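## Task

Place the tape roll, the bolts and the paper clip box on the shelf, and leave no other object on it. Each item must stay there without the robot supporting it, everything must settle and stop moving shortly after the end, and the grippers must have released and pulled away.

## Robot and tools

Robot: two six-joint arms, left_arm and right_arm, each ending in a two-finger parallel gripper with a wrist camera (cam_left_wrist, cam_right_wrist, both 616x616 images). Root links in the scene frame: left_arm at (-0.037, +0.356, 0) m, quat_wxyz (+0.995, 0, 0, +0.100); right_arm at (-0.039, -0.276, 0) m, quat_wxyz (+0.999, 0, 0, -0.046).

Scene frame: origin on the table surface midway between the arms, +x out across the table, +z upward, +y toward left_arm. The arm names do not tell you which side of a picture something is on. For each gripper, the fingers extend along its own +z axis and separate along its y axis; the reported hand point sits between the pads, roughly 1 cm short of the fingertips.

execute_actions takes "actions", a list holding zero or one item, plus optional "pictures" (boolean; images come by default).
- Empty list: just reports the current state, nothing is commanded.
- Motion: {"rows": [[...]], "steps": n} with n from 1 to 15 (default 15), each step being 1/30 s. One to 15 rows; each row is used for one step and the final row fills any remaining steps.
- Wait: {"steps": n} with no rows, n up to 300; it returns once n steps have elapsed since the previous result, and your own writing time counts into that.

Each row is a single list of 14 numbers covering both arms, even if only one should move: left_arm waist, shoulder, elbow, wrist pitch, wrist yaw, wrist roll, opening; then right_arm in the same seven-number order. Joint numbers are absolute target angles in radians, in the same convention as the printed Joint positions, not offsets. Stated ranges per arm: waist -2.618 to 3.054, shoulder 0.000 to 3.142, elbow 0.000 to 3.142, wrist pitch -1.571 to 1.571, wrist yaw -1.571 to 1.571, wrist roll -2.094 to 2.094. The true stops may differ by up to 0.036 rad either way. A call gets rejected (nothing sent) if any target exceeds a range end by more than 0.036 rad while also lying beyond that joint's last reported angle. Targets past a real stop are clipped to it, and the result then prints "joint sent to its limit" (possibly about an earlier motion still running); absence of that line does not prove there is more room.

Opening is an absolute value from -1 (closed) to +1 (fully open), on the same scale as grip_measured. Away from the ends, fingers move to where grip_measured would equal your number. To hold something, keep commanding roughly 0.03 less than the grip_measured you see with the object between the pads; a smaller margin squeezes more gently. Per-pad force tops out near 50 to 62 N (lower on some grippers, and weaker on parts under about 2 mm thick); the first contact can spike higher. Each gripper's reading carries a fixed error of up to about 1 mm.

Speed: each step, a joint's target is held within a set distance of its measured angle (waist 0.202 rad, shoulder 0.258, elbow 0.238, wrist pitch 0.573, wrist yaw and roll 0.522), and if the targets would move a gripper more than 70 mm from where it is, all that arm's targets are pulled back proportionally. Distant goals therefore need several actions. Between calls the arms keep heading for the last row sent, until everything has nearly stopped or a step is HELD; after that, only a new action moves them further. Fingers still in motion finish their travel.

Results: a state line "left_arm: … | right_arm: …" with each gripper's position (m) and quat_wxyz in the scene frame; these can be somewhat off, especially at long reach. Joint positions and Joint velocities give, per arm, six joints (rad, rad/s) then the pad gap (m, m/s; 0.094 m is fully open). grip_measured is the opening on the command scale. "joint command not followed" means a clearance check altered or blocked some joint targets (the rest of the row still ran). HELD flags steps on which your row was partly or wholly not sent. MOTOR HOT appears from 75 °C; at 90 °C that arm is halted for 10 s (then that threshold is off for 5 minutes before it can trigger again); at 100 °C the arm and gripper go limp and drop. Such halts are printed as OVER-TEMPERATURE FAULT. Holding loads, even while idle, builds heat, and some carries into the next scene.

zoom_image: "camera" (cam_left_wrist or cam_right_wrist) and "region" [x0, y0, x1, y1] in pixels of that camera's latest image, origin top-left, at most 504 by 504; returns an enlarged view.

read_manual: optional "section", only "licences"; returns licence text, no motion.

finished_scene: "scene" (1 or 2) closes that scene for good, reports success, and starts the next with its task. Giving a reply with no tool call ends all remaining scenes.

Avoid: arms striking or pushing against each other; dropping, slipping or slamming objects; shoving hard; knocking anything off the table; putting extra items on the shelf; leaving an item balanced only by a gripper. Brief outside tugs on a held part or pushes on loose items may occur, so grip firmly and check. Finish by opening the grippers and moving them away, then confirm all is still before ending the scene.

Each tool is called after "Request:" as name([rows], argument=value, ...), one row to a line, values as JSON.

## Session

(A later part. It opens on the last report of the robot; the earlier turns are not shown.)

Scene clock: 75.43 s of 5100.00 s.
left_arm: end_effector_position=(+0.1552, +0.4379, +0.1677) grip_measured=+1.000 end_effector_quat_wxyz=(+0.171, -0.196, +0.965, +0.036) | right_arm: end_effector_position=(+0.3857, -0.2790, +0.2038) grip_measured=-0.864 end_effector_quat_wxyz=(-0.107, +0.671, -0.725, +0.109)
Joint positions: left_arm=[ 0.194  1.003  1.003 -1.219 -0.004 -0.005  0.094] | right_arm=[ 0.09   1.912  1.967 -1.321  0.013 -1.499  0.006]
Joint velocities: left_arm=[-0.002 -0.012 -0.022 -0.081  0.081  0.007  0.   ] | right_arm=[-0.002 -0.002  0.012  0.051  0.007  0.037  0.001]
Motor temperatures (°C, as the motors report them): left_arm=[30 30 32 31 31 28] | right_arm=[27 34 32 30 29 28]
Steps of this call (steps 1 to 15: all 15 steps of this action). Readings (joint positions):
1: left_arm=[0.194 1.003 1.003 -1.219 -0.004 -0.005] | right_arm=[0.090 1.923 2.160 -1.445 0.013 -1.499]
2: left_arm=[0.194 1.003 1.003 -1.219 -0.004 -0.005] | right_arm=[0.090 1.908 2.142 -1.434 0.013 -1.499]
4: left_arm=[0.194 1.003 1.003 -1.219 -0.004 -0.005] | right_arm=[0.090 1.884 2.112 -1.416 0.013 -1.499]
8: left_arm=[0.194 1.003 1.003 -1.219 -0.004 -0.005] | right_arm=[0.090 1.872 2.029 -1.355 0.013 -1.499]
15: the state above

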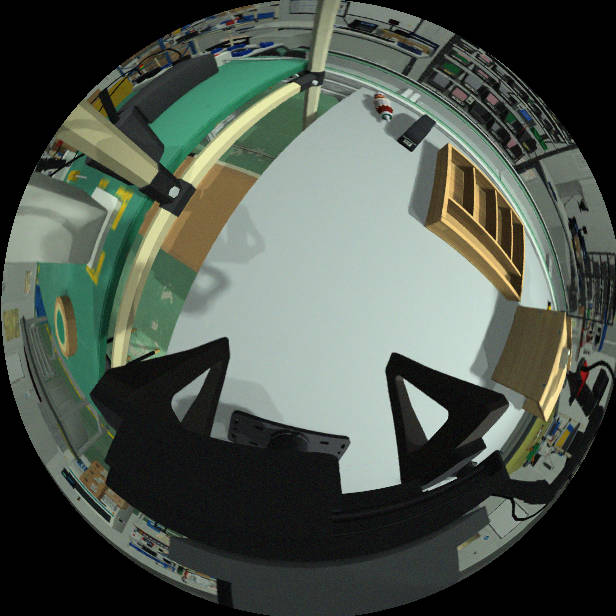

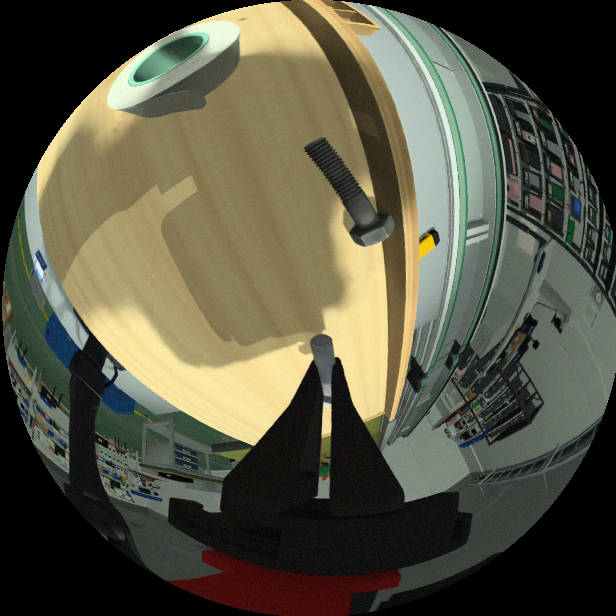

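Request:
execute_actions([
  {"rows":[[0.2,1.0,1.0,-1.2,0,0,1,0.14,1.89,1.99,-1.32,0,-1.5,-0.91],[0.2,1.0,1.0,-1.2,0,0,1,0.14,1.89,1.99,-1.32,0,-1.5,-0.91],[0.2,1.0,1.0,-1.2,0,0,1,0.14,1.89,1.99,-1.32,0,-1.5,-0.91],[0.2,1.0,1.0,-1.2,0,0,1,0.14,1.89,1.99,-1.32,0,-1.5,-0.91],[0.2,1.0,1.0,-1.2,0,0,1,0.14,1.89,1.99,-1.32,0,-1.5,-0.91],[0.2,1.0,1.0,-1.2,0,0,1,0.14,1.89,1.99,-1.32,0,-1.5,-0.91],[0.2,1.0,1.0,-1.2,0,0,1,0.14,1.89,1.99,-1.32,0,-1.5,-0.91],[0.2,1.0,1.0,-1.2,0,0,1,0.14,1.89,1.97,-1.31,0,-1.5,-0.91],[0.2,1.0,1.0,-1.2,0,0,1,0.14,1.89,1.97,-1.31,0,-1.5,-0.91],[0.2,1.0,1.0,-1.2,0,0,1,0.14,1.89,1.97,-1.31,0,-1.5,-0.3]],"steps":15},
])

Request:
execute_actions([
  {"rows":[[0.2,1.0,1.0,-1.2,0,0,1,0.14,1.8,2.15,-1.5,0,-1.0,1],[0.2,1.0,1.0,-1.2,0,0,1,0.14,1.8,2.15,-1.5,0,-1.0,1],[0.2,1.0,1.0,-1.2,0,0,1,0.14,1.8,2.15,-1.5,0,-1.0,1],[0.2,1.0,1.0,-1.2,0,0,1,0.22,1.5,2.0,-1.5,0,0,1],[0.2,1.0,1.0,-1.2,0,0,1,0.22,1.5,2.0,-1.5,0,0,1],[0.2,1.0,1.0,-1.2,0,0,1,0.22,1.3,1.8,-1.5,0,0,1],[0.2,1.0,1.0,-1.2,0,0,1,0.4,1.2,1.7,-1.5,0,0,1]],"steps":15},
], pictures=false)

Request:
execute_actions([
  {"rows":[[0.2,1.0,1.0,-1.2,0,0,1,1.0,1.2,1.6,-1.57,0,0,1],[0.2,1.0,1.0,-1.2,0,0,1,1.0,1.2,1.6,-1.57,0,0,1],[0.2,1.0,1.0,-1.2,0,0,1,2.0,1.4,1.5,-1.55,0,0,1]],"steps":15},
], pictures=false)

Scene clock: 78.83 s of 5100.00 s.
left_arm: end_effector_position=(+0.1552, +0.4379, +0.1677) grip_measured=+1.000 end_effector_quat_wxyz=(+0.171, -0.196, +0.965, +0.036) | right_arm: end_effector_position=(+0.3888, -0.2578, +0.2055) grip_measured=-0.303 end_effector_quat_wxyz=(-0.115, +0.688, -0.707, +0.111)
Joint positions: left_arm=[ 0.194  1.003  1.003 -1.219 -0.004 -0.005  0.094] | right_arm=[ 0.139  1.911  1.967 -1.305  0.013 -1.499  0.033]
Joint velocities: left_arm=[ 0.002 -0.017  0.012  0.007 -0.037 -0.037  0.   ] | right_arm=[-0.007  0.022  0.007 -0.007  0.022 -0.037  0.002]
Motor temperatures (°C, as the motors report them): left_arm=[30 30 32 31 31 28] | right_arm=[27 34 32 30 29 28]
Steps of this call (steps 1 to 30: the robot went on to your last target; steps 31 to 87: nothing new was sent; steps 88 to 102: all 15 steps of this action). Readings (joint positions):
88: left_arm=[0.194 1.003 1.003 -1.219 -0.004 -0.005] | right_arm=[0.094 1.911 1.967 -1.305 0.015 -1.499]
89: left_arm=[0.194 1.003 1.003 -1.219 -0.004 -0.005] | right_arm=[0.101 1.911 1.967 -1.305 0.015 -1.499]
91: left_arm=[0.194 1.003 1.003 -1.219 -0.004 -0.005] | right_arm=[0.121 1.911 1.967 -1.305 0.015 -1.499]
95: left_arm=[0.194 1.003 1.003 -1.219 -0.004 -0.005] | right_arm=[0.139 1.911 1.967 -1.305 0.013 -1.499]
102: the state above

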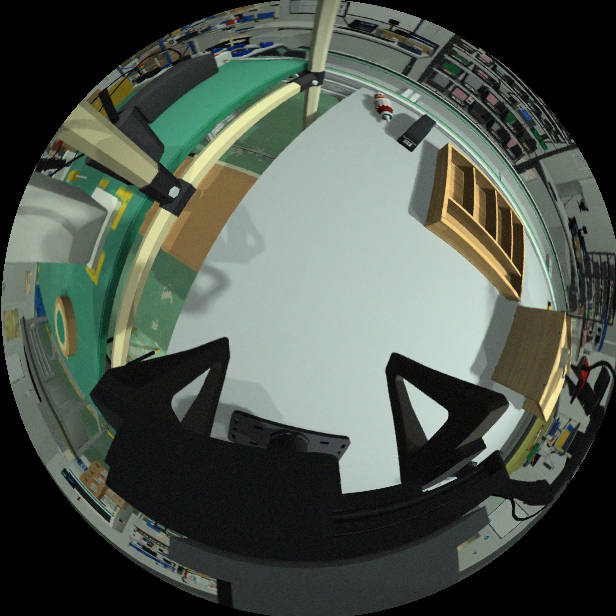

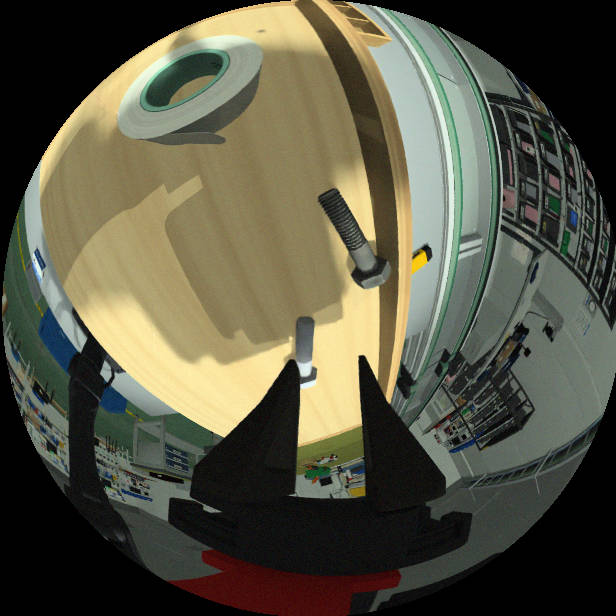

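Scene clock: 79.33 s of 5100.00 s.
left_arm: end_effector_position=(+0.1552, +0.4379, +0.1677) grip_measured=+1.000 end_effector_quat_wxyz=(+0.171, -0.196, +0.965, +0.036) | right_arm: end_effector_position=(+0.2025, -0.1996, +0.3375) grip_measured=+1.000 end_effector_quat_wxyz=(+0.306, -0.318, +0.898, -0.011)
Joint positions: left_arm=[ 0.194  1.003  1.003 -1.219 -0.004 -0.005  0.094] | right_arm=[ 0.398  1.206  1.729 -1.472  0.001 -0.376  0.094]
Joint velocities: left_arm=[ 0.002 -0.012  0.007 -0.022 -0.037  0.081  0.   ] | right_arm=[-0.017 -1.14  -0.002 -0.154 -0.081  2.454  0.   ]
Motor temperatures (°C, as the motors report them): left_arm=[30 30 32 31 31 28] | right_arm=[27 34 32 30 29 28]
Steps of this call (steps 1 to 15: all 15 steps of this action). Readings (joint positions):
1: left_arm=[0.194 1.003 1.003 -1.219 -0.004 -0.005] | right_arm=[0.139 1.909 1.985 -1.329 0.013 -1.439]
2: left_arm=[0.194 1.003 1.003 -1.219 -0.004 -0.005] | right_arm=[0.139 1.907 2.010 -1.358 0.013 -1.371]
4: left_arm=[0.194 1.003 1.003 -1.219 -0.004 -0.005] | right_arm=[0.144 1.866 2.040 -1.381 0.015 -1.246]
8: left_arm=[0.194 1.003 1.003 -1.219 -0.004 -0.005] | right_arm=[0.230 1.629 1.893 -1.392 0.023 -0.974]
15: the state above

Scene clock: 79.83 s of 5100.00 s.
left_arm: end_effector_position=(+0.1552, +0.4379, +0.1677) grip_measured=+1.000 end_effector_quat_wxyz=(+0.171, -0.196, +0.965, +0.036) | right_arm: end_effector_position=(+0.0445, -0.0362, +0.2034) grip_measured=+1.000 end_effector_quat_wxyz=(+0.043, -0.591, +0.805, +0.025)
Joint positions: left_arm=[ 0.194  1.003  1.003 -1.219 -0.004 -0.005  0.094] | right_arm=[ 1.332  1.447  1.488 -1.514  0.008 -0.028  0.094]
Joint velocities: left_arm=[ 0.007 -0.012 -0.017 -0.037  0.007  0.022  0.   ] | right_arm=[ 2.161 -0.237  0.007 -0.11  -0.051  0.168  0.   ]
Motor temperatures (°C, as the motors report them): left_arm=[30 30 32 31 31 28] | right_arm=[27 34 32 30 29 28]
Steps of this call (steps 1 to 15: all 15 steps of this action). Readings (joint positions):
1: left_arm=[0.194 1.003 1.003 -1.219 -0.004 -0.005] | right_arm=[0.437 1.172 1.718 -1.476 0.020 -0.298]
2: left_arm=[0.194 1.003 1.003 -1.219 -0.004 -0.005] | right_arm=[0.512 1.151 1.701 -1.488 0.020 -0.238]
4: left_arm=[0.194 1.003 1.003 -1.219 -0.004 -0.005] | right_arm=[0.610 1.169 1.667 -1.513 0.008 -0.191]
8: left_arm=[0.194 1.003 1.003 -1.219 -0.004 -0.005] | right_arm=[0.815 1.328 1.573 -1.516 0.016 -0.102]
15: the state above

Request:
execute_actions([
  {"rows":[[0.2,1.0,1.0,-1.2,0,0,1,1.98,1.55,1.4,-1.4,0,0,1],[0.2,1.0,1.0,-1.2,0,0,1,1.98,1.55,1.4,-1.4,0,0,1],[0.2,1.0,1.0,-1.2,0,0,1,1.98,1.55,1.4,-1.4,0,0,1],[0.2,1.0,1.0,-1.2,0,0,1,1.98,1.55,1.4,-1.4,0,0,1],[0.2,1.0,1.0,-1.2,0,0,1,1.98,1.55,1.4,-1.4,0,0,1],[0.2,1.0,1.0,-1.2,0,0,1,1.98,1.55,1.4,-1.4,0,0,1],[0.2,1.0,1.0,-1.2,0,0,1,1.98,1.63,1.275,-1.21,0,0,1]],"steps":15},
], pictures=false)

Request:
execute_actions([
  {"rows":[[0.2,1.0,1.0,-1.2,0,0,1,1.98,1.63,1.275,-1.21,0,0,1]],"steps":10},
])

Scene clock: 82.97 s of 5100.00 s.
left_arm: end_effector_position=(+0.1552, +0.4379, +0.1677) grip_measured=+1.000 end_effector_quat_wxyz=(+0.171, -0.196, +0.965, +0.036) | right_arm: end_effector_position=(-0.1303, -0.0145, +0.1014) grip_measured=+1.000 end_effector_quat_wxyz=(+0.020, +0.814, -0.580, +0.017)
Joint positions: left_arm=[ 0.194  1.003  1.003 -1.219 -0.004 -0.005  0.094] | right_arm=[ 1.989  1.646  1.277 -1.252 -0.013 -0.008  0.094]
Joint velocities: left_arm=[-0.012 -0.022  0.002 -0.066  0.081 -0.037  0.   ] | right_arm=[-0.002 -0.046  0.007  0.256  0.022 -0.051  0.   ]
Motor temperatures (°C, as the motors report them): left_arm=[30 30 32 31 31 28] | right_arm=[27 34 32 30 29 28]
Steps of this call (steps 1 to 30: the robot went on to your last target; steps 31 to 79: nothing new was sent; steps 80 to 94: all 15 steps of this action). Readings (joint positions):
80: left_arm=[0.194 1.003 1.003 -1.219 -0.004 -0.005] | right_arm=[2.003 1.432 1.481 -1.531 -0.014 -0.008]
81: left_arm=[0.194 1.003 1.003 -1.219 -0.004 -0.005] | right_arm=[1.999 1.449 1.471 -1.511 -0.014 -0.008]
83: left_arm=[0.194 1.003 1.003 -1.219 -0.004 -0.005] | right_arm=[1.991 1.505 1.444 -1.471 -0.013 -0.008]
87: left_arm=[0.194 1.003 1.003 -1.219 -0.004 -0.005] | right_arm=[1.989 1.581 1.357 -1.362 -0.013 -0.008]
94: the state above

Scene clock: 83.30 s of 5100.00 s.
left_arm: end_effector_position=(+0.1552, +0.4379, +0.1677) grip_measured=+1.000 end_effector_quat_wxyz=(+0.171, -0.196, +0.965, +0.036) | right_arm: end_effector_position=(-0.1325, -0.0079, +0.1015) grip_measured=+1.000 end_effector_quat_wxyz=(+0.011, +0.815, -0.580, +0.005)
Joint positions: left_arm=[ 0.194  1.003  1.003 -1.219 -0.004 -0.005  0.094] | right_arm=[ 1.989  1.645  1.277 -1.225 -0.013 -0.008  0.094]
Joint velocities: left_arm=[-0.002 -0.002 -0.017  0.007 -0.007  0.022  0.   ] | right_arm=[-0.007 -0.002 -0.007 -0.007 -0.051 -0.007  0.   ]
Motor temperatures (°C, as the motors report them): left_arm=[30 30 32 31 31 28] | right_arm=[27 34 32 30 29 28]
Steps of this call (steps 1 to 10: all 10 steps of this action). Readings (joint positions):
1: left_arm=[0.194 1.003 1.003 -1.219 -0.004 -0.005] | right_arm=[1.989 1.645 1.277 -1.245 -0.013 -0.008]
2: left_arm=[0.194 1.003 1.003 -1.219 -0.004 -0.005] | right_arm=[1.989 1.645 1.277 -1.240 -0.013 -0.008]
4: left_arm=[0.194 1.003 1.003 -1.219 -0.004 -0.005] | right_arm=[1.989 1.645 1.277 -1.233 -0.013 -0.008]
8: left_arm=[0.194 1.003 1.003 -1.219 -0.004 -0.005] | right_arm=[1.989 1.645 1.277 -1.226 -0.013 -0.008]
10: the state above

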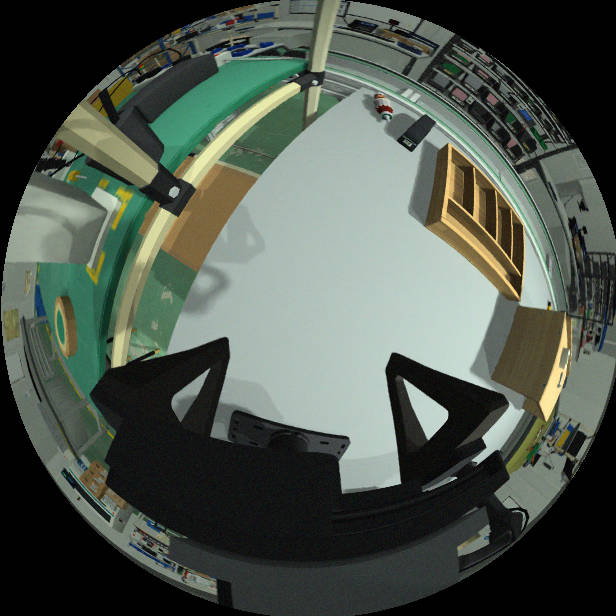

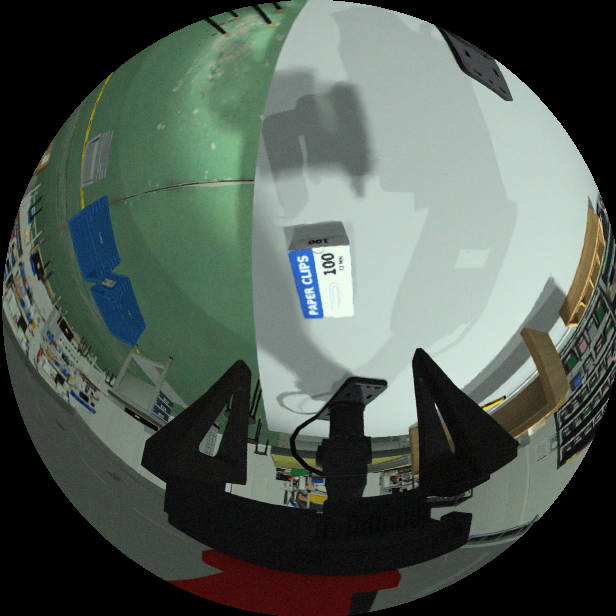

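Request:
execute_actions([
  {"rows":[[0.2,1.0,1.0,-1.2,0,0,1,2.01,1.715,1.24,-1.1,0,0,0.5],[0.2,1.0,1.0,-1.2,0,0,1,2.01,1.715,1.21,-1.06,0,0,0.5],[0.2,1.0,1.0,-1.2,0,0,1,2.01,1.715,1.21,-1.06,0,0,0.5],[0.2,1.0,1.0,-1.2,0,0,1,2.01,1.715,1.21,-1.06,0,0,0.5],[0.2,1.0,1.0,-1.2,0,0,1,2.01,1.715,1.21,-1.06,0,0,0.5],[0.2,1.0,1.0,-1.2,0,0,1,2.01,1.715,1.21,-1.06,0,0,0.5],[0.2,1.0,1.0,-1.2,0,0,1,2.01,1.74,1.16,-0.97,0,0,0.5],[0.2,1.0,1.0,-1.2,0,0,1,2.01,1.74,1.16,-0.97,0,0,0.5],[0.2,1.0,1.0,-1.2,0,0,1,2.01,1.77,1.095,-0.895,0,0,0.5]],"steps":15},
])

Scene clock: 85.43 s of 5100.00 s.
left_arm: end_effector_position=(+0.1552, +0.4379, +0.1677) grip_measured=+1.000 end_effector_quat_wxyz=(+0.171, -0.196, +0.965, +0.036) | right_arm: end_effector_position=(-0.1376, -0.0032, +0.0236) grip_measured=+0.502 end_effector_quat_wxyz=(+0.019, +0.818, -0.575, +0.016)
Joint positions: left_arm=[ 0.194  1.003  1.003 -1.219 -0.004 -0.005  0.094] | right_arm=[ 2.001  1.775  1.103 -0.948 -0.011 -0.008  0.071]
Joint velocities: left_arm=[ 0.002  0.002  0.017  0.037 -0.022 -0.022  0.   ] | right_arm=[ 0.002  0.012 -0.046  0.227 -0.022 -0.037  0.001]
Motor temperatures (°C, as the motors report them): left_arm=[30 30 32 31 31 28] | right_arm=[27 34 32 30 29 28]
Steps of this call (steps 1 to 15: the robot went on to your last target; steps 16 to 49: nothing new was sent; steps 50 to 64: all 15 steps of this action). Readings (joint positions):
50: left_arm=[0.194 1.003 1.003 -1.219 -0.004 -0.005] | right_arm=[1.990 1.650 1.276 -1.213 -0.011 -0.008]
51: left_arm=[0.194 1.003 1.003 -1.219 -0.004 -0.005] | right_arm=[1.993 1.660 1.270 -1.187 -0.011 -0.008]
53: left_arm=[0.194 1.003 1.003 -1.219 -0.004 -0.005] | right_arm=[1.999 1.687 1.249 -1.138 -0.011 -0.008]
57: left_arm=[0.194 1.003 1.003 -1.219 -0.004 -0.005] | right_arm=[2.001 1.722 1.202 -1.065 -0.011 -0.008]
64: the state above

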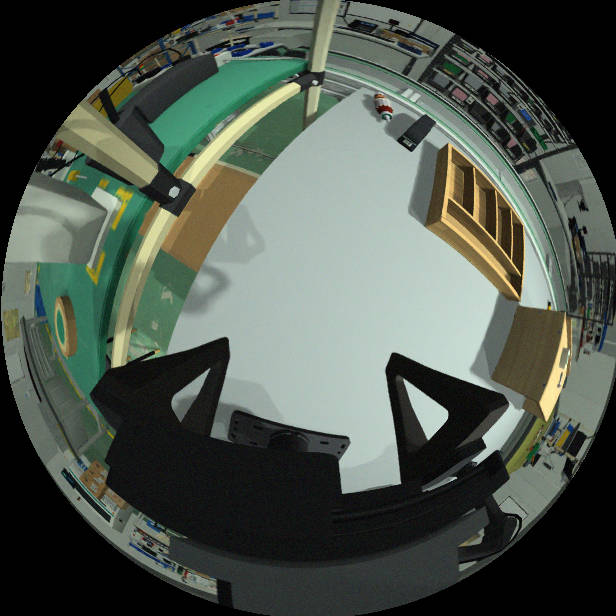

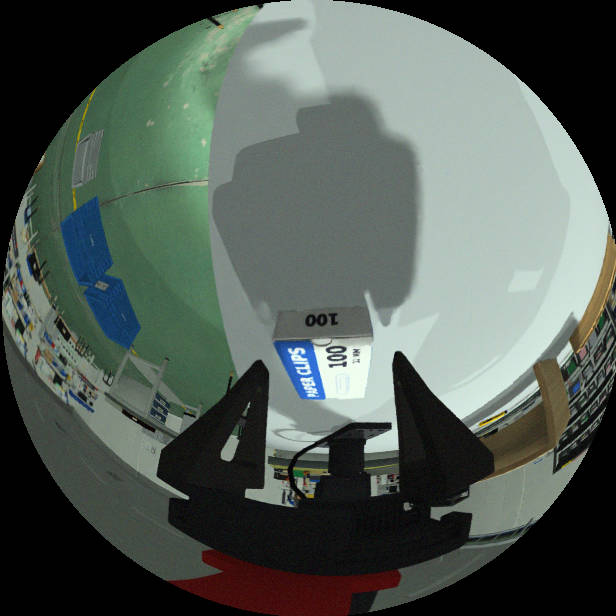

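Between the fingers. Close.

Request:
execute_actions([
  {"rows":[[0.2,1.0,1.0,-1.2,0,0,1,2.01,1.77,1.095,-0.88,0,0,0.5],[0.2,1.0,1.0,-1.2,0,0,1,2.01,1.77,1.095,-0.88,0,0,0.5],[0.2,1.0,1.0,-1.2,0,0,1,2.01,1.77,1.095,-0.88,0,0,0.5],[0.2,1.0,1.0,-1.2,0,0,1,2.01,1.77,1.095,-0.88,0,0,0.5],[0.2,1.0,1.0,-1.2,0,0,1,2.01,1.77,1.095,-0.88,0,0,0.1],[0.2,1.0,1.0,-1.2,0,0,1,2.01,1.77,1.095,-0.88,0,0,0.1],[0.2,1.0,1.0,-1.2,0,0,1,2.01,1.77,1.095,-0.88,0,0,0.1],[0.2,1.0,1.0,-1.2,0,0,1,2.01,1.77,1.095,-0.88,0,0,-0.13]],"steps":15},
], pictures=false)

Request:
execute_actions([
  {"rows":[[0.2,1.0,1.0,-1.2,0,0,1,2.0,1.7,1.2,-0.95,0,0,-0.13],[0.2,1.0,1.0,-1.2,0,0,1,2.0,1.7,1.2,-0.95,0,0,-0.13],[0.2,1.0,1.0,-1.2,0,0,1,2.0,1.5,1.4,-1.3,0,0,-0.13],[0.2,1.0,1.0,-1.2,0,0,1,2.0,1.5,1.4,-1.3,0,0,-0.13],[0.2,1.0,1.0,-1.2,0,0,1,2.0,1.3,1.6,-1.5,0,0,-0.13],[0.2,1.0,1.0,-1.2,0,0,1,2.0,1.3,1.6,-1.5,0,0,-0.13],[0.2,1.0,1.0,-1.2,0,0,1,1.8,1.2,1.75,-1.5,0,0,-0.13]],"steps":15},
])

Scene clock: 89.83 s of 5100.00 s.
left_arm: end_effector_position=(+0.1552, +0.4379, +0.1677) grip_measured=+1.000 end_effector_quat_wxyz=(+0.171, -0.196, +0.965, +0.036) | right_arm: end_effector_position=(-0.1419, +0.0093, +0.0231) grip_measured=-0.111 end_effector_quat_wxyz=(+0.003, +0.818, -0.575, -0.005)
Joint positions: left_arm=[ 0.194  1.003  1.003 -1.219 -0.004 -0.005  0.094] | right_arm=[ 2.001  1.775  1.103 -0.894 -0.011 -0.008  0.042]
Joint velocities: left_arm=[-0.002 -0.007 -0.012 -0.007  0.007  0.022  0.   ] | right_arm=[-0.007 -0.032 -0.007 -0.022 -0.066 -0.066  0.   ]
Motor temperatures (°C, as the motors report them): left_arm=[30 30 32 31 31 28] | right_arm=[27 34 32 30 29 28]
Steps of this call (steps 1 to 30: the robot went on to your last target; steps 31 to 90: nothing new was sent; then 0.90 s passed at rest; steps 91 to 105: all 15 steps of this action). Readings (joint positions):
91: left_arm=[0.194 1.003 1.003 -1.219 -0.004 -0.005] | right_arm=[2.001 1.775 1.103 -0.906 -0.011 -0.008]
92: left_arm=[0.194 1.003 1.003 -1.219 -0.004 -0.005] | right_arm=[2.001 1.775 1.103 -0.904 -0.011 -0.008]
94: left_arm=[0.194 1.003 1.003 -1.219 -0.004 -0.005] | right_arm=[2.001 1.775 1.103 -0.899 -0.011 -0.008]
98: left_arm=[0.194 1.003 1.003 -1.219 -0.004 -0.005] | right_arm=[2.001 1.775 1.103 -0.895 -0.011 -0.008]
105: the state above

Scene clock: 90.33 s of 5100.00 s.
left_arm: end_effector_position=(+0.1552, +0.4379, +0.1677) grip_measured=+1.000 end_effector_quat_wxyz=(+0.171, -0.196, +0.965, +0.036) | right_arm: end_effector_position=(-0.0915, +0.0156, +0.2783) grip_measured=-0.111 end_effector_quat_wxyz=(-0.160, +0.742, -0.620, -0.198)
Joint positions: left_arm=[ 0.194  1.003  1.003 -1.219 -0.004 -0.005  0.094] | right_arm=[ 1.832  1.313  1.572 -1.314 -0.013 -0.008  0.042]
Joint velocities: left_arm=[-0.007  0.012  0.007 -0.037  0.095  0.007  0.   ] | right_arm=[-0.232 -0.847  1.394 -0.681  0.095  0.037 -0.001]
Motor temperatures (°C, as the motors report them): left_arm=[30 30 32 31 31 28] | right_arm=[27 34 32 30 29 28]
Steps of this call (steps 1 to 15: all 15 steps of this action). Readings (joint positions):
1: left_arm=[0.194 1.003 1.003 -1.219 -0.004 -0.005] | right_arm=[2.001 1.771 1.112 -0.906 -0.011 -0.008]
2: left_arm=[0.194 1.003 1.003 -1.219 -0.004 -0.005] | right_arm=[2.001 1.764 1.124 -0.921 -0.011 -0.008]
4: left_arm=[0.194 1.003 1.003 -1.219 -0.004 -0.005] | right_arm=[2.001 1.719 1.173 -0.991 -0.011 -0.008]
8: left_arm=[0.194 1.003 1.003 -1.219 -0.004 -0.005] | right_arm=[1.970 1.570 1.305 -1.146 -0.019 -0.008]
15: the state above

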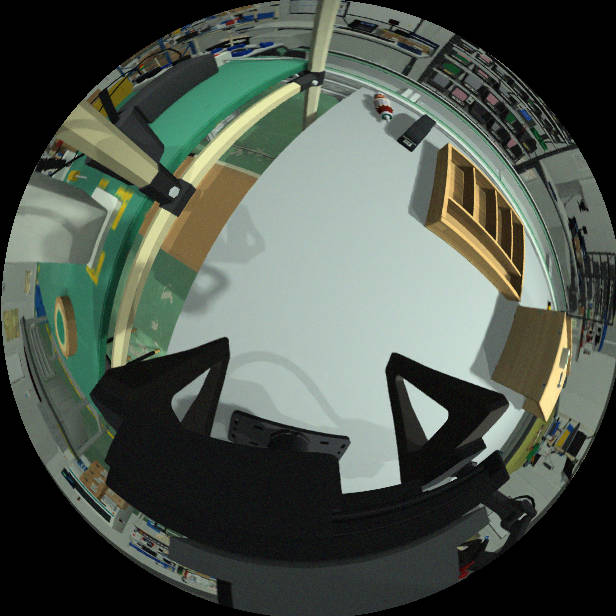

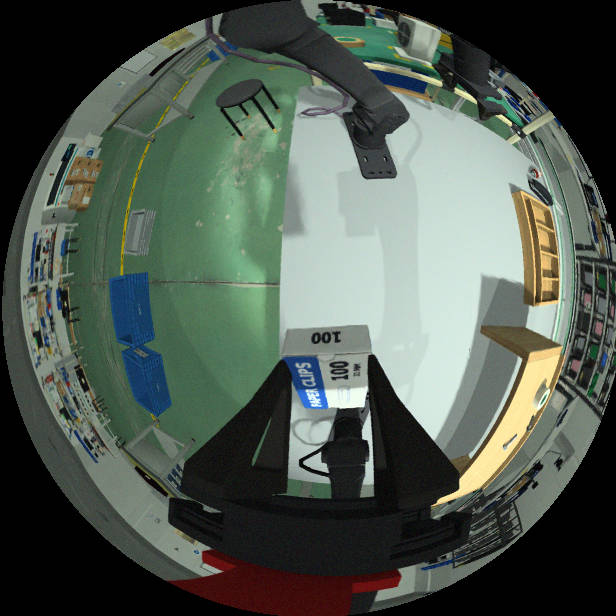

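Request:
execute_actions([
  {"rows":[[0.2,1.0,1.0,-1.2,0,0,1,1.2,1.2,1.85,-1.5,0,0,-0.13],[0.2,1.0,1.0,-1.2,0,0,1,1.2,1.2,1.85,-1.5,0,0,-0.13],[0.2,1.0,1.0,-1.2,0,0,1,1.2,1.2,1.85,-1.5,0,0,-0.13],[0.2,1.0,1.0,-1.2,0,0,1,0.33,1.25,1.95,-1.5,0,0,-0.13]],"steps":15},
], pictures=false)

Request:
execute_actions([
  {"rows":[[0.2,1.0,1.0,-1.2,0,0,1,0.33,1.3,2.0,-1.5,0,0,-0.13],[0.2,1.0,1.0,-1.2,0,0,1,0.33,1.3,2.0,-1.5,0,0,-0.13],[0.2,1.0,1.0,-1.2,0,0,1,0.33,1.3,2.0,-1.5,0,0,-0.13],[0.2,1.0,1.0,-1.2,0,0,1,0.33,1.5,2.1,-1.5,0,0,-0.13],[0.2,1.0,1.0,-1.2,0,0,1,0.33,1.5,2.1,-1.5,0,0,-0.13],[0.2,1.0,1.0,-1.2,0,0,1,0.33,1.65,2.15,-1.5,0,0,-0.13],[0.2,1.0,1.0,-1.2,0,0,1,0.33,1.65,2.15,-1.5,0,0,-0.13],[0.2,1.0,1.0,-1.2,0,0,1,0.33,1.65,2.15,-1.5,0,0,-0.13],[0.2,1.0,1.0,-1.2,0,0,1,0.33,1.83,2.2,-1.48,0,0,-0.13]],"steps":15},
], pictures=false)

Request:
execute_actions([
  {"rows":[[0.2,1.0,1.0,-1.2,0,0,1,0.33,1.84,2.2,-1.48,0,0,-0.13]],"steps":10},
])

Scene clock: 93.10 s of 5100.00 s.
left_arm: end_effector_position=(+0.1552, +0.4379, +0.1677) grip_measured=+1.000 end_effector_quat_wxyz=(+0.171, -0.196, +0.965, +0.036) | right_arm: end_effector_position=(+0.1758, -0.1257, +0.3885) grip_measured=-0.111 end_effector_quat_wxyz=(+0.354, -0.280, +0.886, +0.112)
Joint positions: left_arm=[ 0.194  1.003  1.003 -1.219 -0.004 -0.005  0.094] | right_arm=[ 0.697  1.25   1.922 -1.484 -0.005 -0.005  0.042]
Joint velocities: left_arm=[-0.007  0.012  0.022 -0.007  0.022 -0.037  0.   ] | right_arm=[-2.112  0.042  0.007 -0.037  0.007 -0.037 -0.   ]
Motor temperatures (°C, as the motors report them): left_arm=[30 30 32 32 31 28] | right_arm=[27 33 32 31 29 28]
Steps of this call (steps 1 to 30: the robot went on to your last target; steps 31 to 68: nothing new was sent; steps 69 to 83: all 15 steps of this action). Readings (joint positions):
69: left_arm=[0.194 1.003 1.003 -1.219 -0.004 -0.005] | right_arm=[1.770 1.203 1.765 -1.501 -0.030 -0.009]
70: left_arm=[0.194 1.003 1.003 -1.219 -0.004 -0.005] | right_arm=[1.697 1.207 1.782 -1.503 -0.030 -0.009]
72: left_arm=[0.194 1.003 1.003 -1.219 -0.004 -0.005] | right_arm=[1.542 1.218 1.827 -1.508 -0.022 -0.008]
76: left_arm=[0.194 1.003 1.003 -1.219 -0.004 -0.005] | right_arm=[1.235 1.243 1.919 -1.485 -0.013 -0.007]
83: the state above

Scene clock: 93.60 s of 5100.00 s.
left_arm: end_effector_position=(+0.1552, +0.4379, +0.1677) grip_measured=+1.000 end_effector_quat_wxyz=(+0.171, -0.196, +0.965, +0.036) | right_arm: end_effector_position=(+0.3633, -0.1757, +0.2673) grip_measured=-0.111 end_effector_quat_wxyz=(+0.194, -0.122, +0.973, +0.019)
Joint positions: left_arm=[ 0.194  1.003  1.003 -1.219 -0.004 -0.005  0.094] | right_arm=[ 0.34   1.884  2.172 -1.466  0.01  -0.003  0.042]
Joint velocities: left_arm=[ 0.007 -0.002 -0.002  0.022  0.022 -0.022  0.   ] | right_arm=[-0.007  0.681  0.002  0.007 -0.037 -0.022 -0.   ]
Motor temperatures (°C, as the motors report them): left_arm=[30 30 32 32 31 28] | right_arm=[27 33 32 31 29 28]
Steps of this call (steps 1 to 15: all 15 steps of this action). Readings (joint positions):
1: left_arm=[0.194 1.003 1.003 -1.219 -0.004 -0.005] | right_arm=[0.621 1.258 1.933 -1.492 -0.005 -0.005]
2: left_arm=[0.194 1.003 1.003 -1.219 -0.004 -0.005] | right_arm=[0.544 1.270 1.949 -1.495 -0.005 -0.005]
4: left_arm=[0.194 1.003 1.003 -1.219 -0.004 -0.005] | right_arm=[0.405 1.317 1.997 -1.511 0.001 -0.005]
8: left_arm=[0.194 1.003 1.003 -1.219 -0.004 -0.005] | right_arm=[0.340 1.524 2.129 -1.495 0.010 -0.003]
15: the state above

Scene clock: 93.93 s of 5100.00 s.
left_arm: end_effector_position=(+0.1552, +0.4379, +0.1677) grip_measured=+1.000 end_effector_quat_wxyz=(+0.171, -0.196, +0.965, +0.036) | right_arm: end_effector_position=(+0.3559, -0.1775, +0.2825) grip_measured=-0.111 end_effector_quat_wxyz=(+0.211, -0.121, +0.970, +0.021)
Joint positions: left_arm=[ 0.194  1.003  1.003 -1.219 -0.004 -0.005  0.094] | right_arm=[ 0.34   1.844  2.172 -1.472  0.01  -0.003  0.042]
Joint velocities: left_arm=[ 0.007  0.007  0.012 -0.007 -0.022 -0.022  0.   ] | right_arm=[ 0.002 -0.09  -0.002  0.007 -0.007 -0.051 -0.   ]
Motor temperatures (°C, as the motors report them): left_arm=[30 30 32 32 31 28] | right_arm=[27 33 32 31 29 28]
Steps of this call (steps 1 to 10: all 10 steps of this action). Readings (joint positions):
1: left_arm=[0.194 1.003 1.003 -1.219 -0.004 -0.005] | right_arm=[0.340 1.901 2.172 -1.467 0.010 -0.003]
2: left_arm=[0.194 1.003 1.003 -1.219 -0.004 -0.005] | right_arm=[0.340 1.906 2.172 -1.468 0.010 -0.003]
4: left_arm=[0.194 1.003 1.003 -1.219 -0.004 -0.005] | right_arm=[0.340 1.896 2.172 -1.469 0.010 -0.003]
8: left_arm=[0.194 1.003 1.003 -1.219 -0.004 -0.005] | right_arm=[0.340 1.854 2.172 -1.471 0.010 -0.003]
10: the state above

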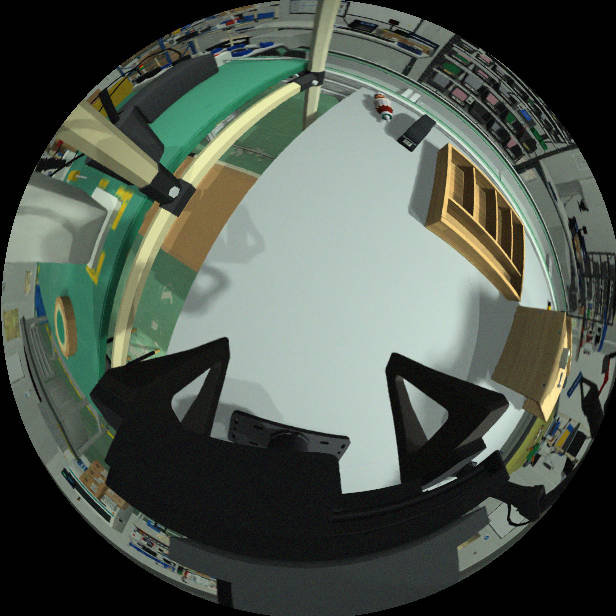

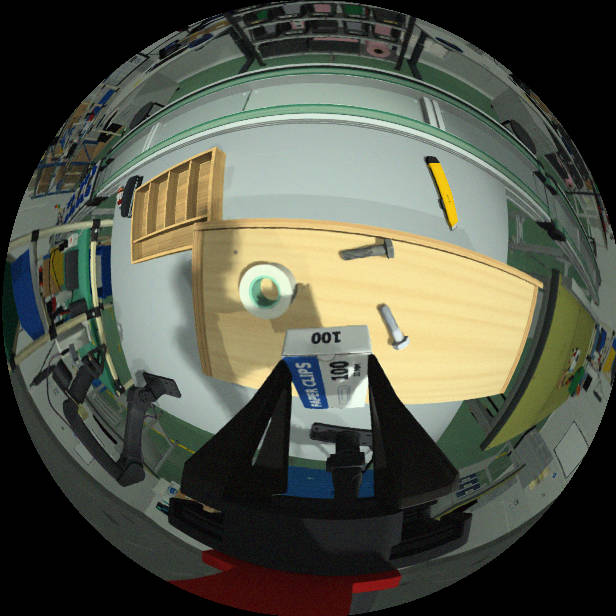

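Request:
execute_actions([
  {"rows":[[0.2,1.0,1.0,-1.2,0,0,1,-0.04,1.85,2.2,-1.47,0,0,-0.13]],"steps":15},
], pictures=false)

Request:
execute_actions([
  {"rows":[[0.2,1.0,1.0,-1.2,0,0,1,-0.04,1.87,2.12,-1.41,0,0,-0.13],[0.2,1.0,1.0,-1.2,0,0,1,-0.04,1.87,2.12,-1.41,0,0,-0.13],[0.2,1.0,1.0,-1.2,0,0,1,-0.04,1.87,2.12,-1.41,0,0,-0.13],[0.2,1.0,1.0,-1.2,0,0,1,-0.04,1.87,2.12,-1.41,0,0,-0.13],[0.2,1.0,1.0,-1.2,0,0,1,-0.04,1.87,2.12,-1.41,0,0,-0.13],[0.2,1.0,1.0,-1.2,0,0,1,-0.04,1.88,2.06,-1.36,0,0,-0.13]],"steps":15},
])

Scene clock: 96.00 s of 5100.00 s.
left_arm: end_effector_position=(+0.1552, +0.4379, +0.1677) grip_measured=+1.000 end_effector_quat_wxyz=(+0.171, -0.196, +0.965, +0.036) | right_arm: end_effector_position=(+0.3673, -0.3345, +0.2793) grip_measured=-0.111 end_effector_quat_wxyz=(+0.210, +0.069, +0.975, -0.020)
Joint positions: left_arm=[ 0.194  1.003  1.003 -1.219 -0.004 -0.005  0.094] | right_arm=[-0.047  1.854  2.172 -1.464  0.011 -0.002  0.042]
Joint velocities: left_arm=[-0.022 -0.017 -0.002 -0.081  0.022  0.066  0.   ] | right_arm=[ 0.076 -0.017 -0.017  0.037  0.037  0.037 -0.001]
Motor temperatures (°C, as the motors report them): left_arm=[30 30 32 32 31 28] | right_arm=[27 34 32 31 29 28]
Steps of this call (steps 1 to 15: the robot went on to your last target; steps 16 to 47: nothing new was sent; steps 48 to 62: all 15 steps of this action). Readings (joint positions):
48: left_arm=[0.194 1.003 1.003 -1.219 -0.004 -0.005] | right_arm=[0.319 1.842 2.172 -1.474 -0.006 -0.004]
49: left_arm=[0.194 1.003 1.003 -1.219 -0.004 -0.005] | right_arm=[0.280 1.842 2.172 -1.474 -0.019 -0.004]
51: left_arm=[0.194 1.003 1.003 -1.219 -0.004 -0.005] | right_arm=[0.164 1.845 2.172 -1.471 -0.021 -0.004]
55: left_arm=[0.194 1.003 1.003 -1.219 -0.004 -0.005] | right_arm=[-0.051 1.854 2.172 -1.464 0.005 -0.003]
62: the state above

Scene clock: 96.50 s of 5100.00 s.
left_arm: end_effector_position=(+0.1552, +0.4379, +0.1677) grip_measured=+1.000 end_effector_quat_wxyz=(+0.171, -0.196, +0.965, +0.036) | right_arm: end_effector_position=(+0.3796, -0.3347, +0.2430) grip_measured=-0.111 end_effector_quat_wxyz=(+0.186, +0.067, +0.980, -0.017)
Joint positions: left_arm=[ 0.194  1.003  1.003 -1.219 -0.004 -0.005  0.094] | right_arm=[-0.045  1.885  2.071 -1.382  0.009 -0.002  0.042]
Joint velocities: left_arm=[-0.012  0.017  0.002 -0.022  0.007  0.007  0.   ] | right_arm=[-0.002 -0.007  0.002  0.022 -0.037 -0.007  0.   ]
Motor temperatures (°C, as the motors report them): left_arm=[30 30 32 32 31 28] | right_arm=[27 34 32 31 29 28]
Steps of this call (steps 1 to 15: all 15 steps of this action). Readings (joint positions):
1: left_arm=[0.194 1.003 1.003 -1.219 -0.004 -0.005] | right_arm=[-0.045 1.854 2.166 -1.458 0.010 -0.002]
2: left_arm=[0.194 1.003 1.003 -1.219 -0.004 -0.005] | right_arm=[-0.045 1.854 2.160 -1.450 0.009 -0.002]
4: left_arm=[0.194 1.003 1.003 -1.219 -0.004 -0.005] | right_arm=[-0.045 1.858 2.145 -1.439 0.009 -0.002]
8: left_arm=[0.194 1.003 1.003 -1.219 -0.004 -0.005] | right_arm=[-0.045 1.866 2.097 -1.402 0.009 -0.002]
15: the state above

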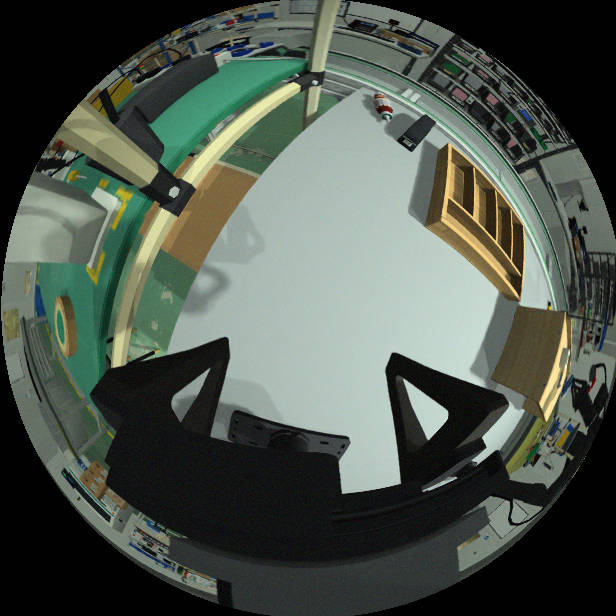

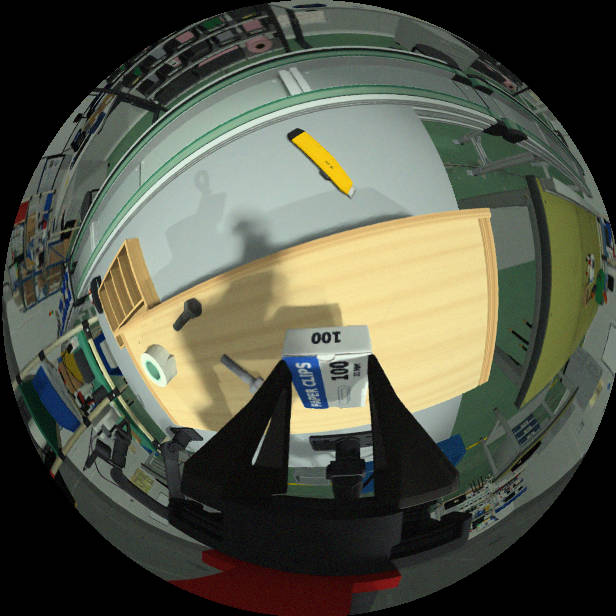

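Request:
execute_actions([
  {"rows":[[0.2,1.0,1.0,-1.2,0,0,1,-0.04,1.89,2.02,-1.35,0,0,-0.13],[0.2,1.0,1.0,-1.2,0,0,1,-0.04,1.89,2.02,-1.35,0,0,-0.13],[0.2,1.0,1.0,-1.2,0,0,1,-0.04,1.89,2.02,-1.35,0,0,-0.13],[0.2,1.0,1.0,-1.2,0,0,1,-0.04,1.89,2.02,-1.35,0,0,-0.13],[0.2,1.0,1.0,-1.2,0,0,1,-0.04,1.89,2.02,-1.35,0,0,-0.13],[0.2,1.0,1.0,-1.2,0,0,1,-0.04,1.89,2.02,-1.35,0,0,-0.13],[0.2,1.0,1.0,-1.2,0,0,1,-0.04,1.89,2.02,-1.35,0,0,-0.13],[0.2,1.0,1.0,-1.2,0,0,1,-0.04,1.89,2.02,-1.35,0,0,-0.13],[0.2,1.0,1.0,-1.2,0,0,1,-0.04,1.89,2.02,-1.35,0,0,-0.13],[0.2,1.0,1.0,-1.2,0,0,1,-0.04,1.89,2.02,-1.35,0,0,0.4]],"steps":15},
])

Request:
execute_actions([
  {"rows":[[0.2,1.0,1.0,-1.2,0,0,1,-0.04,1.8,2.15,-1.5,0,0,0.6],[0.2,1.0,1.0,-1.2,0,0,1,-0.04,1.8,2.15,-1.5,0,0,0.6],[0.2,1.0,1.0,-1.2,0,0,1,-0.04,1.8,2.15,-1.5,0,0,0.6],[0.2,1.0,1.0,-1.2,0,0,1,-0.04,1.8,2.15,-1.5,0,0,0.6],[0.2,1.0,1.0,-1.2,0,0,1,-0.04,1.5,2.0,-1.5,0,0,1],[0.2,1.0,1.0,-1.2,0,0,1,-0.04,1.5,2.0,-1.5,0,0,1],[0.2,1.0,1.0,-1.2,0,0,1,-0.04,1.3,1.9,-1.5,0,0,1]],"steps":15},
])

Scene clock: 98.60 s of 5100.00 s.
left_arm: end_effector_position=(+0.1552, +0.4379, +0.1677) grip_measured=+1.000 end_effector_quat_wxyz=(+0.171, -0.196, +0.965, +0.036) | right_arm: end_effector_position=(+0.3800, -0.3347, +0.2318) grip_measured=+0.397 end_effector_quat_wxyz=(+0.177, +0.067, +0.982, -0.017)
Joint positions: left_arm=[ 0.194  1.003  1.003 -1.219 -0.004 -0.005  0.094] | right_arm=[-0.045  1.888  2.035 -1.361  0.009 -0.002  0.066]
Joint velocities: left_arm=[ 0.002 -0.012  0.007 -0.007  0.022  0.051  0.   ] | right_arm=[-0.017  0.002 -0.007  0.007  0.066 -0.007  0.002]
Motor temperatures (°C, as the motors report them): left_arm=[30 30 32 32 31 28] | right_arm=[27 34 32 31 29 28]
Steps of this call (steps 1 to 15: the robot went on to your last target; steps 16 to 48: nothing new was sent; steps 49 to 63: all 15 steps of this action). Readings (joint positions):
49: left_arm=[0.194 1.003 1.003 -1.219 -0.004 -0.005] | right_arm=[-0.045 1.885 2.065 -1.368 0.009 -0.002]
50: left_arm=[0.194 1.003 1.003 -1.219 -0.004 -0.005] | right_arm=[-0.045 1.885 2.060 -1.366 0.009 -0.002]
52: left_arm=[0.194 1.003 1.003 -1.219 -0.004 -0.005] | right_arm=[-0.045 1.885 2.044 -1.363 0.009 -0.002]
56: left_arm=[0.194 1.003 1.003 -1.219 -0.004 -0.005] | right_arm=[-0.045 1.888 2.035 -1.363 0.009 -0.002]
63: the state above

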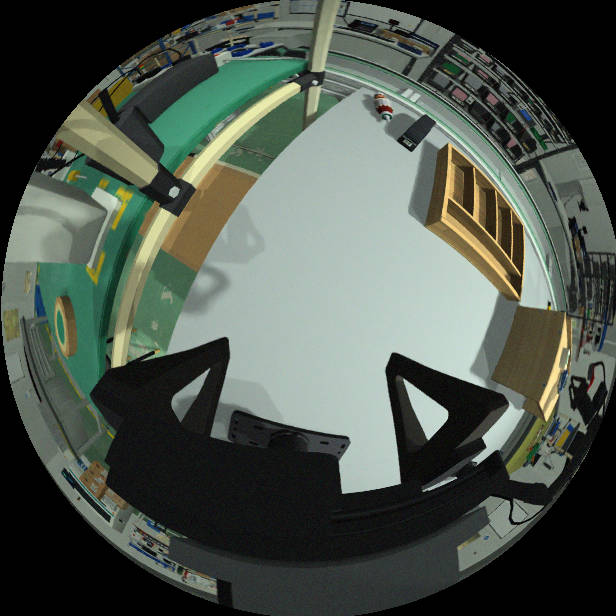

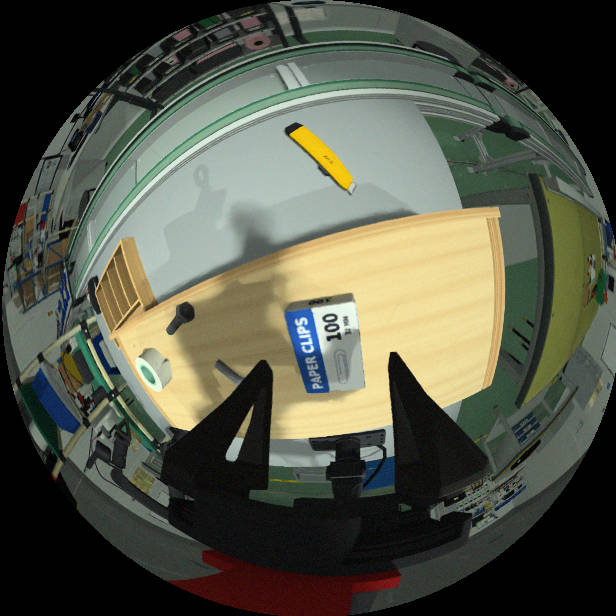

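Scene clock: 99.10 s of 5100.00 s.
left_arm: end_effector_position=(+0.1552, +0.4379, +0.1677) grip_measured=+1.000 end_effector_quat_wxyz=(+0.171, -0.196, +0.965, +0.036) | right_arm: end_effector_position=(+0.2249, -0.3132, +0.3901) grip_measured=+1.000 end_effector_quat_wxyz=(+0.373, +0.064, +0.925, -0.030)
Joint positions: left_arm=[ 0.194  1.003  1.003 -1.219 -0.004 -0.005  0.094] | right_arm=[-0.045  1.259  1.929 -1.474  0.009 -0.002  0.094]
Joint velocities: left_arm=[-0.007 -0.007 -0.002 -0.007 -0.037  0.022  0.   ] | right_arm=[ 0.007 -0.667 -0.007 -0.154 -0.037 -0.066  0.   ]
Motor temperatures (°C, as the motors report them): left_arm=[30 30 32 32 31 28] | right_arm=[27 34 32 31 29 28]
Steps of this call (steps 1 to 15: all 15 steps of this action). Readings (joint positions):
1: left_arm=[0.194 1.003 1.003 -1.219 -0.004 -0.005] | right_arm=[-0.045 1.885 2.049 -1.379 0.009 -0.002]
2: left_arm=[0.194 1.003 1.003 -1.219 -0.004 -0.005] | right_arm=[-0.045 1.882 2.065 -1.405 0.009 -0.002]
4: left_arm=[0.194 1.003 1.003 -1.219 -0.004 -0.005] | right_arm=[-0.045 1.855 2.095 -1.437 0.009 -0.002]
8: left_arm=[0.194 1.003 1.003 -1.219 -0.004 -0.005] | right_arm=[-0.045 1.639 1.979 -1.437 0.009 -0.002]
15: the state above

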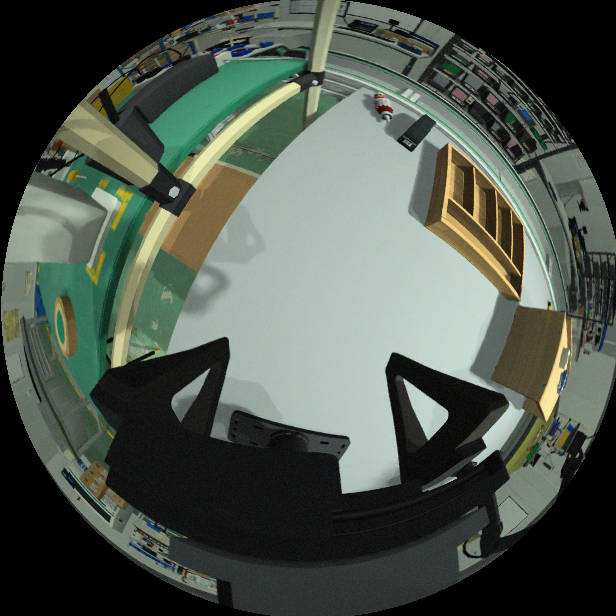

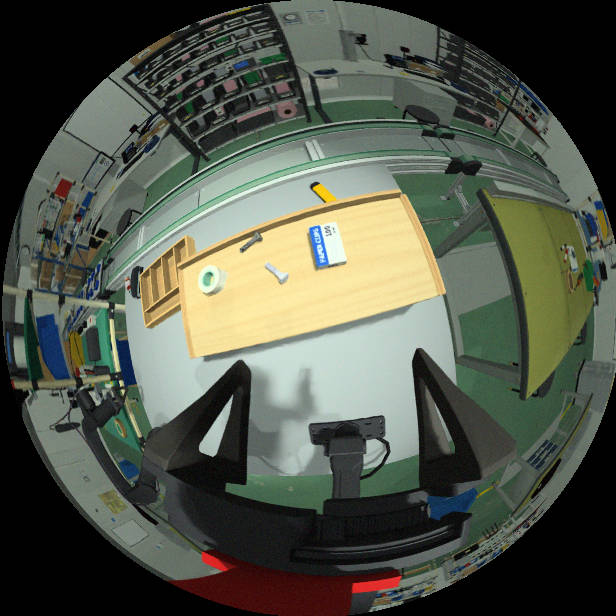

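All items are on the shelf, and I saw no further bolts.

Request:
finished_scene(scene=2)

The scene is finished: the task was done.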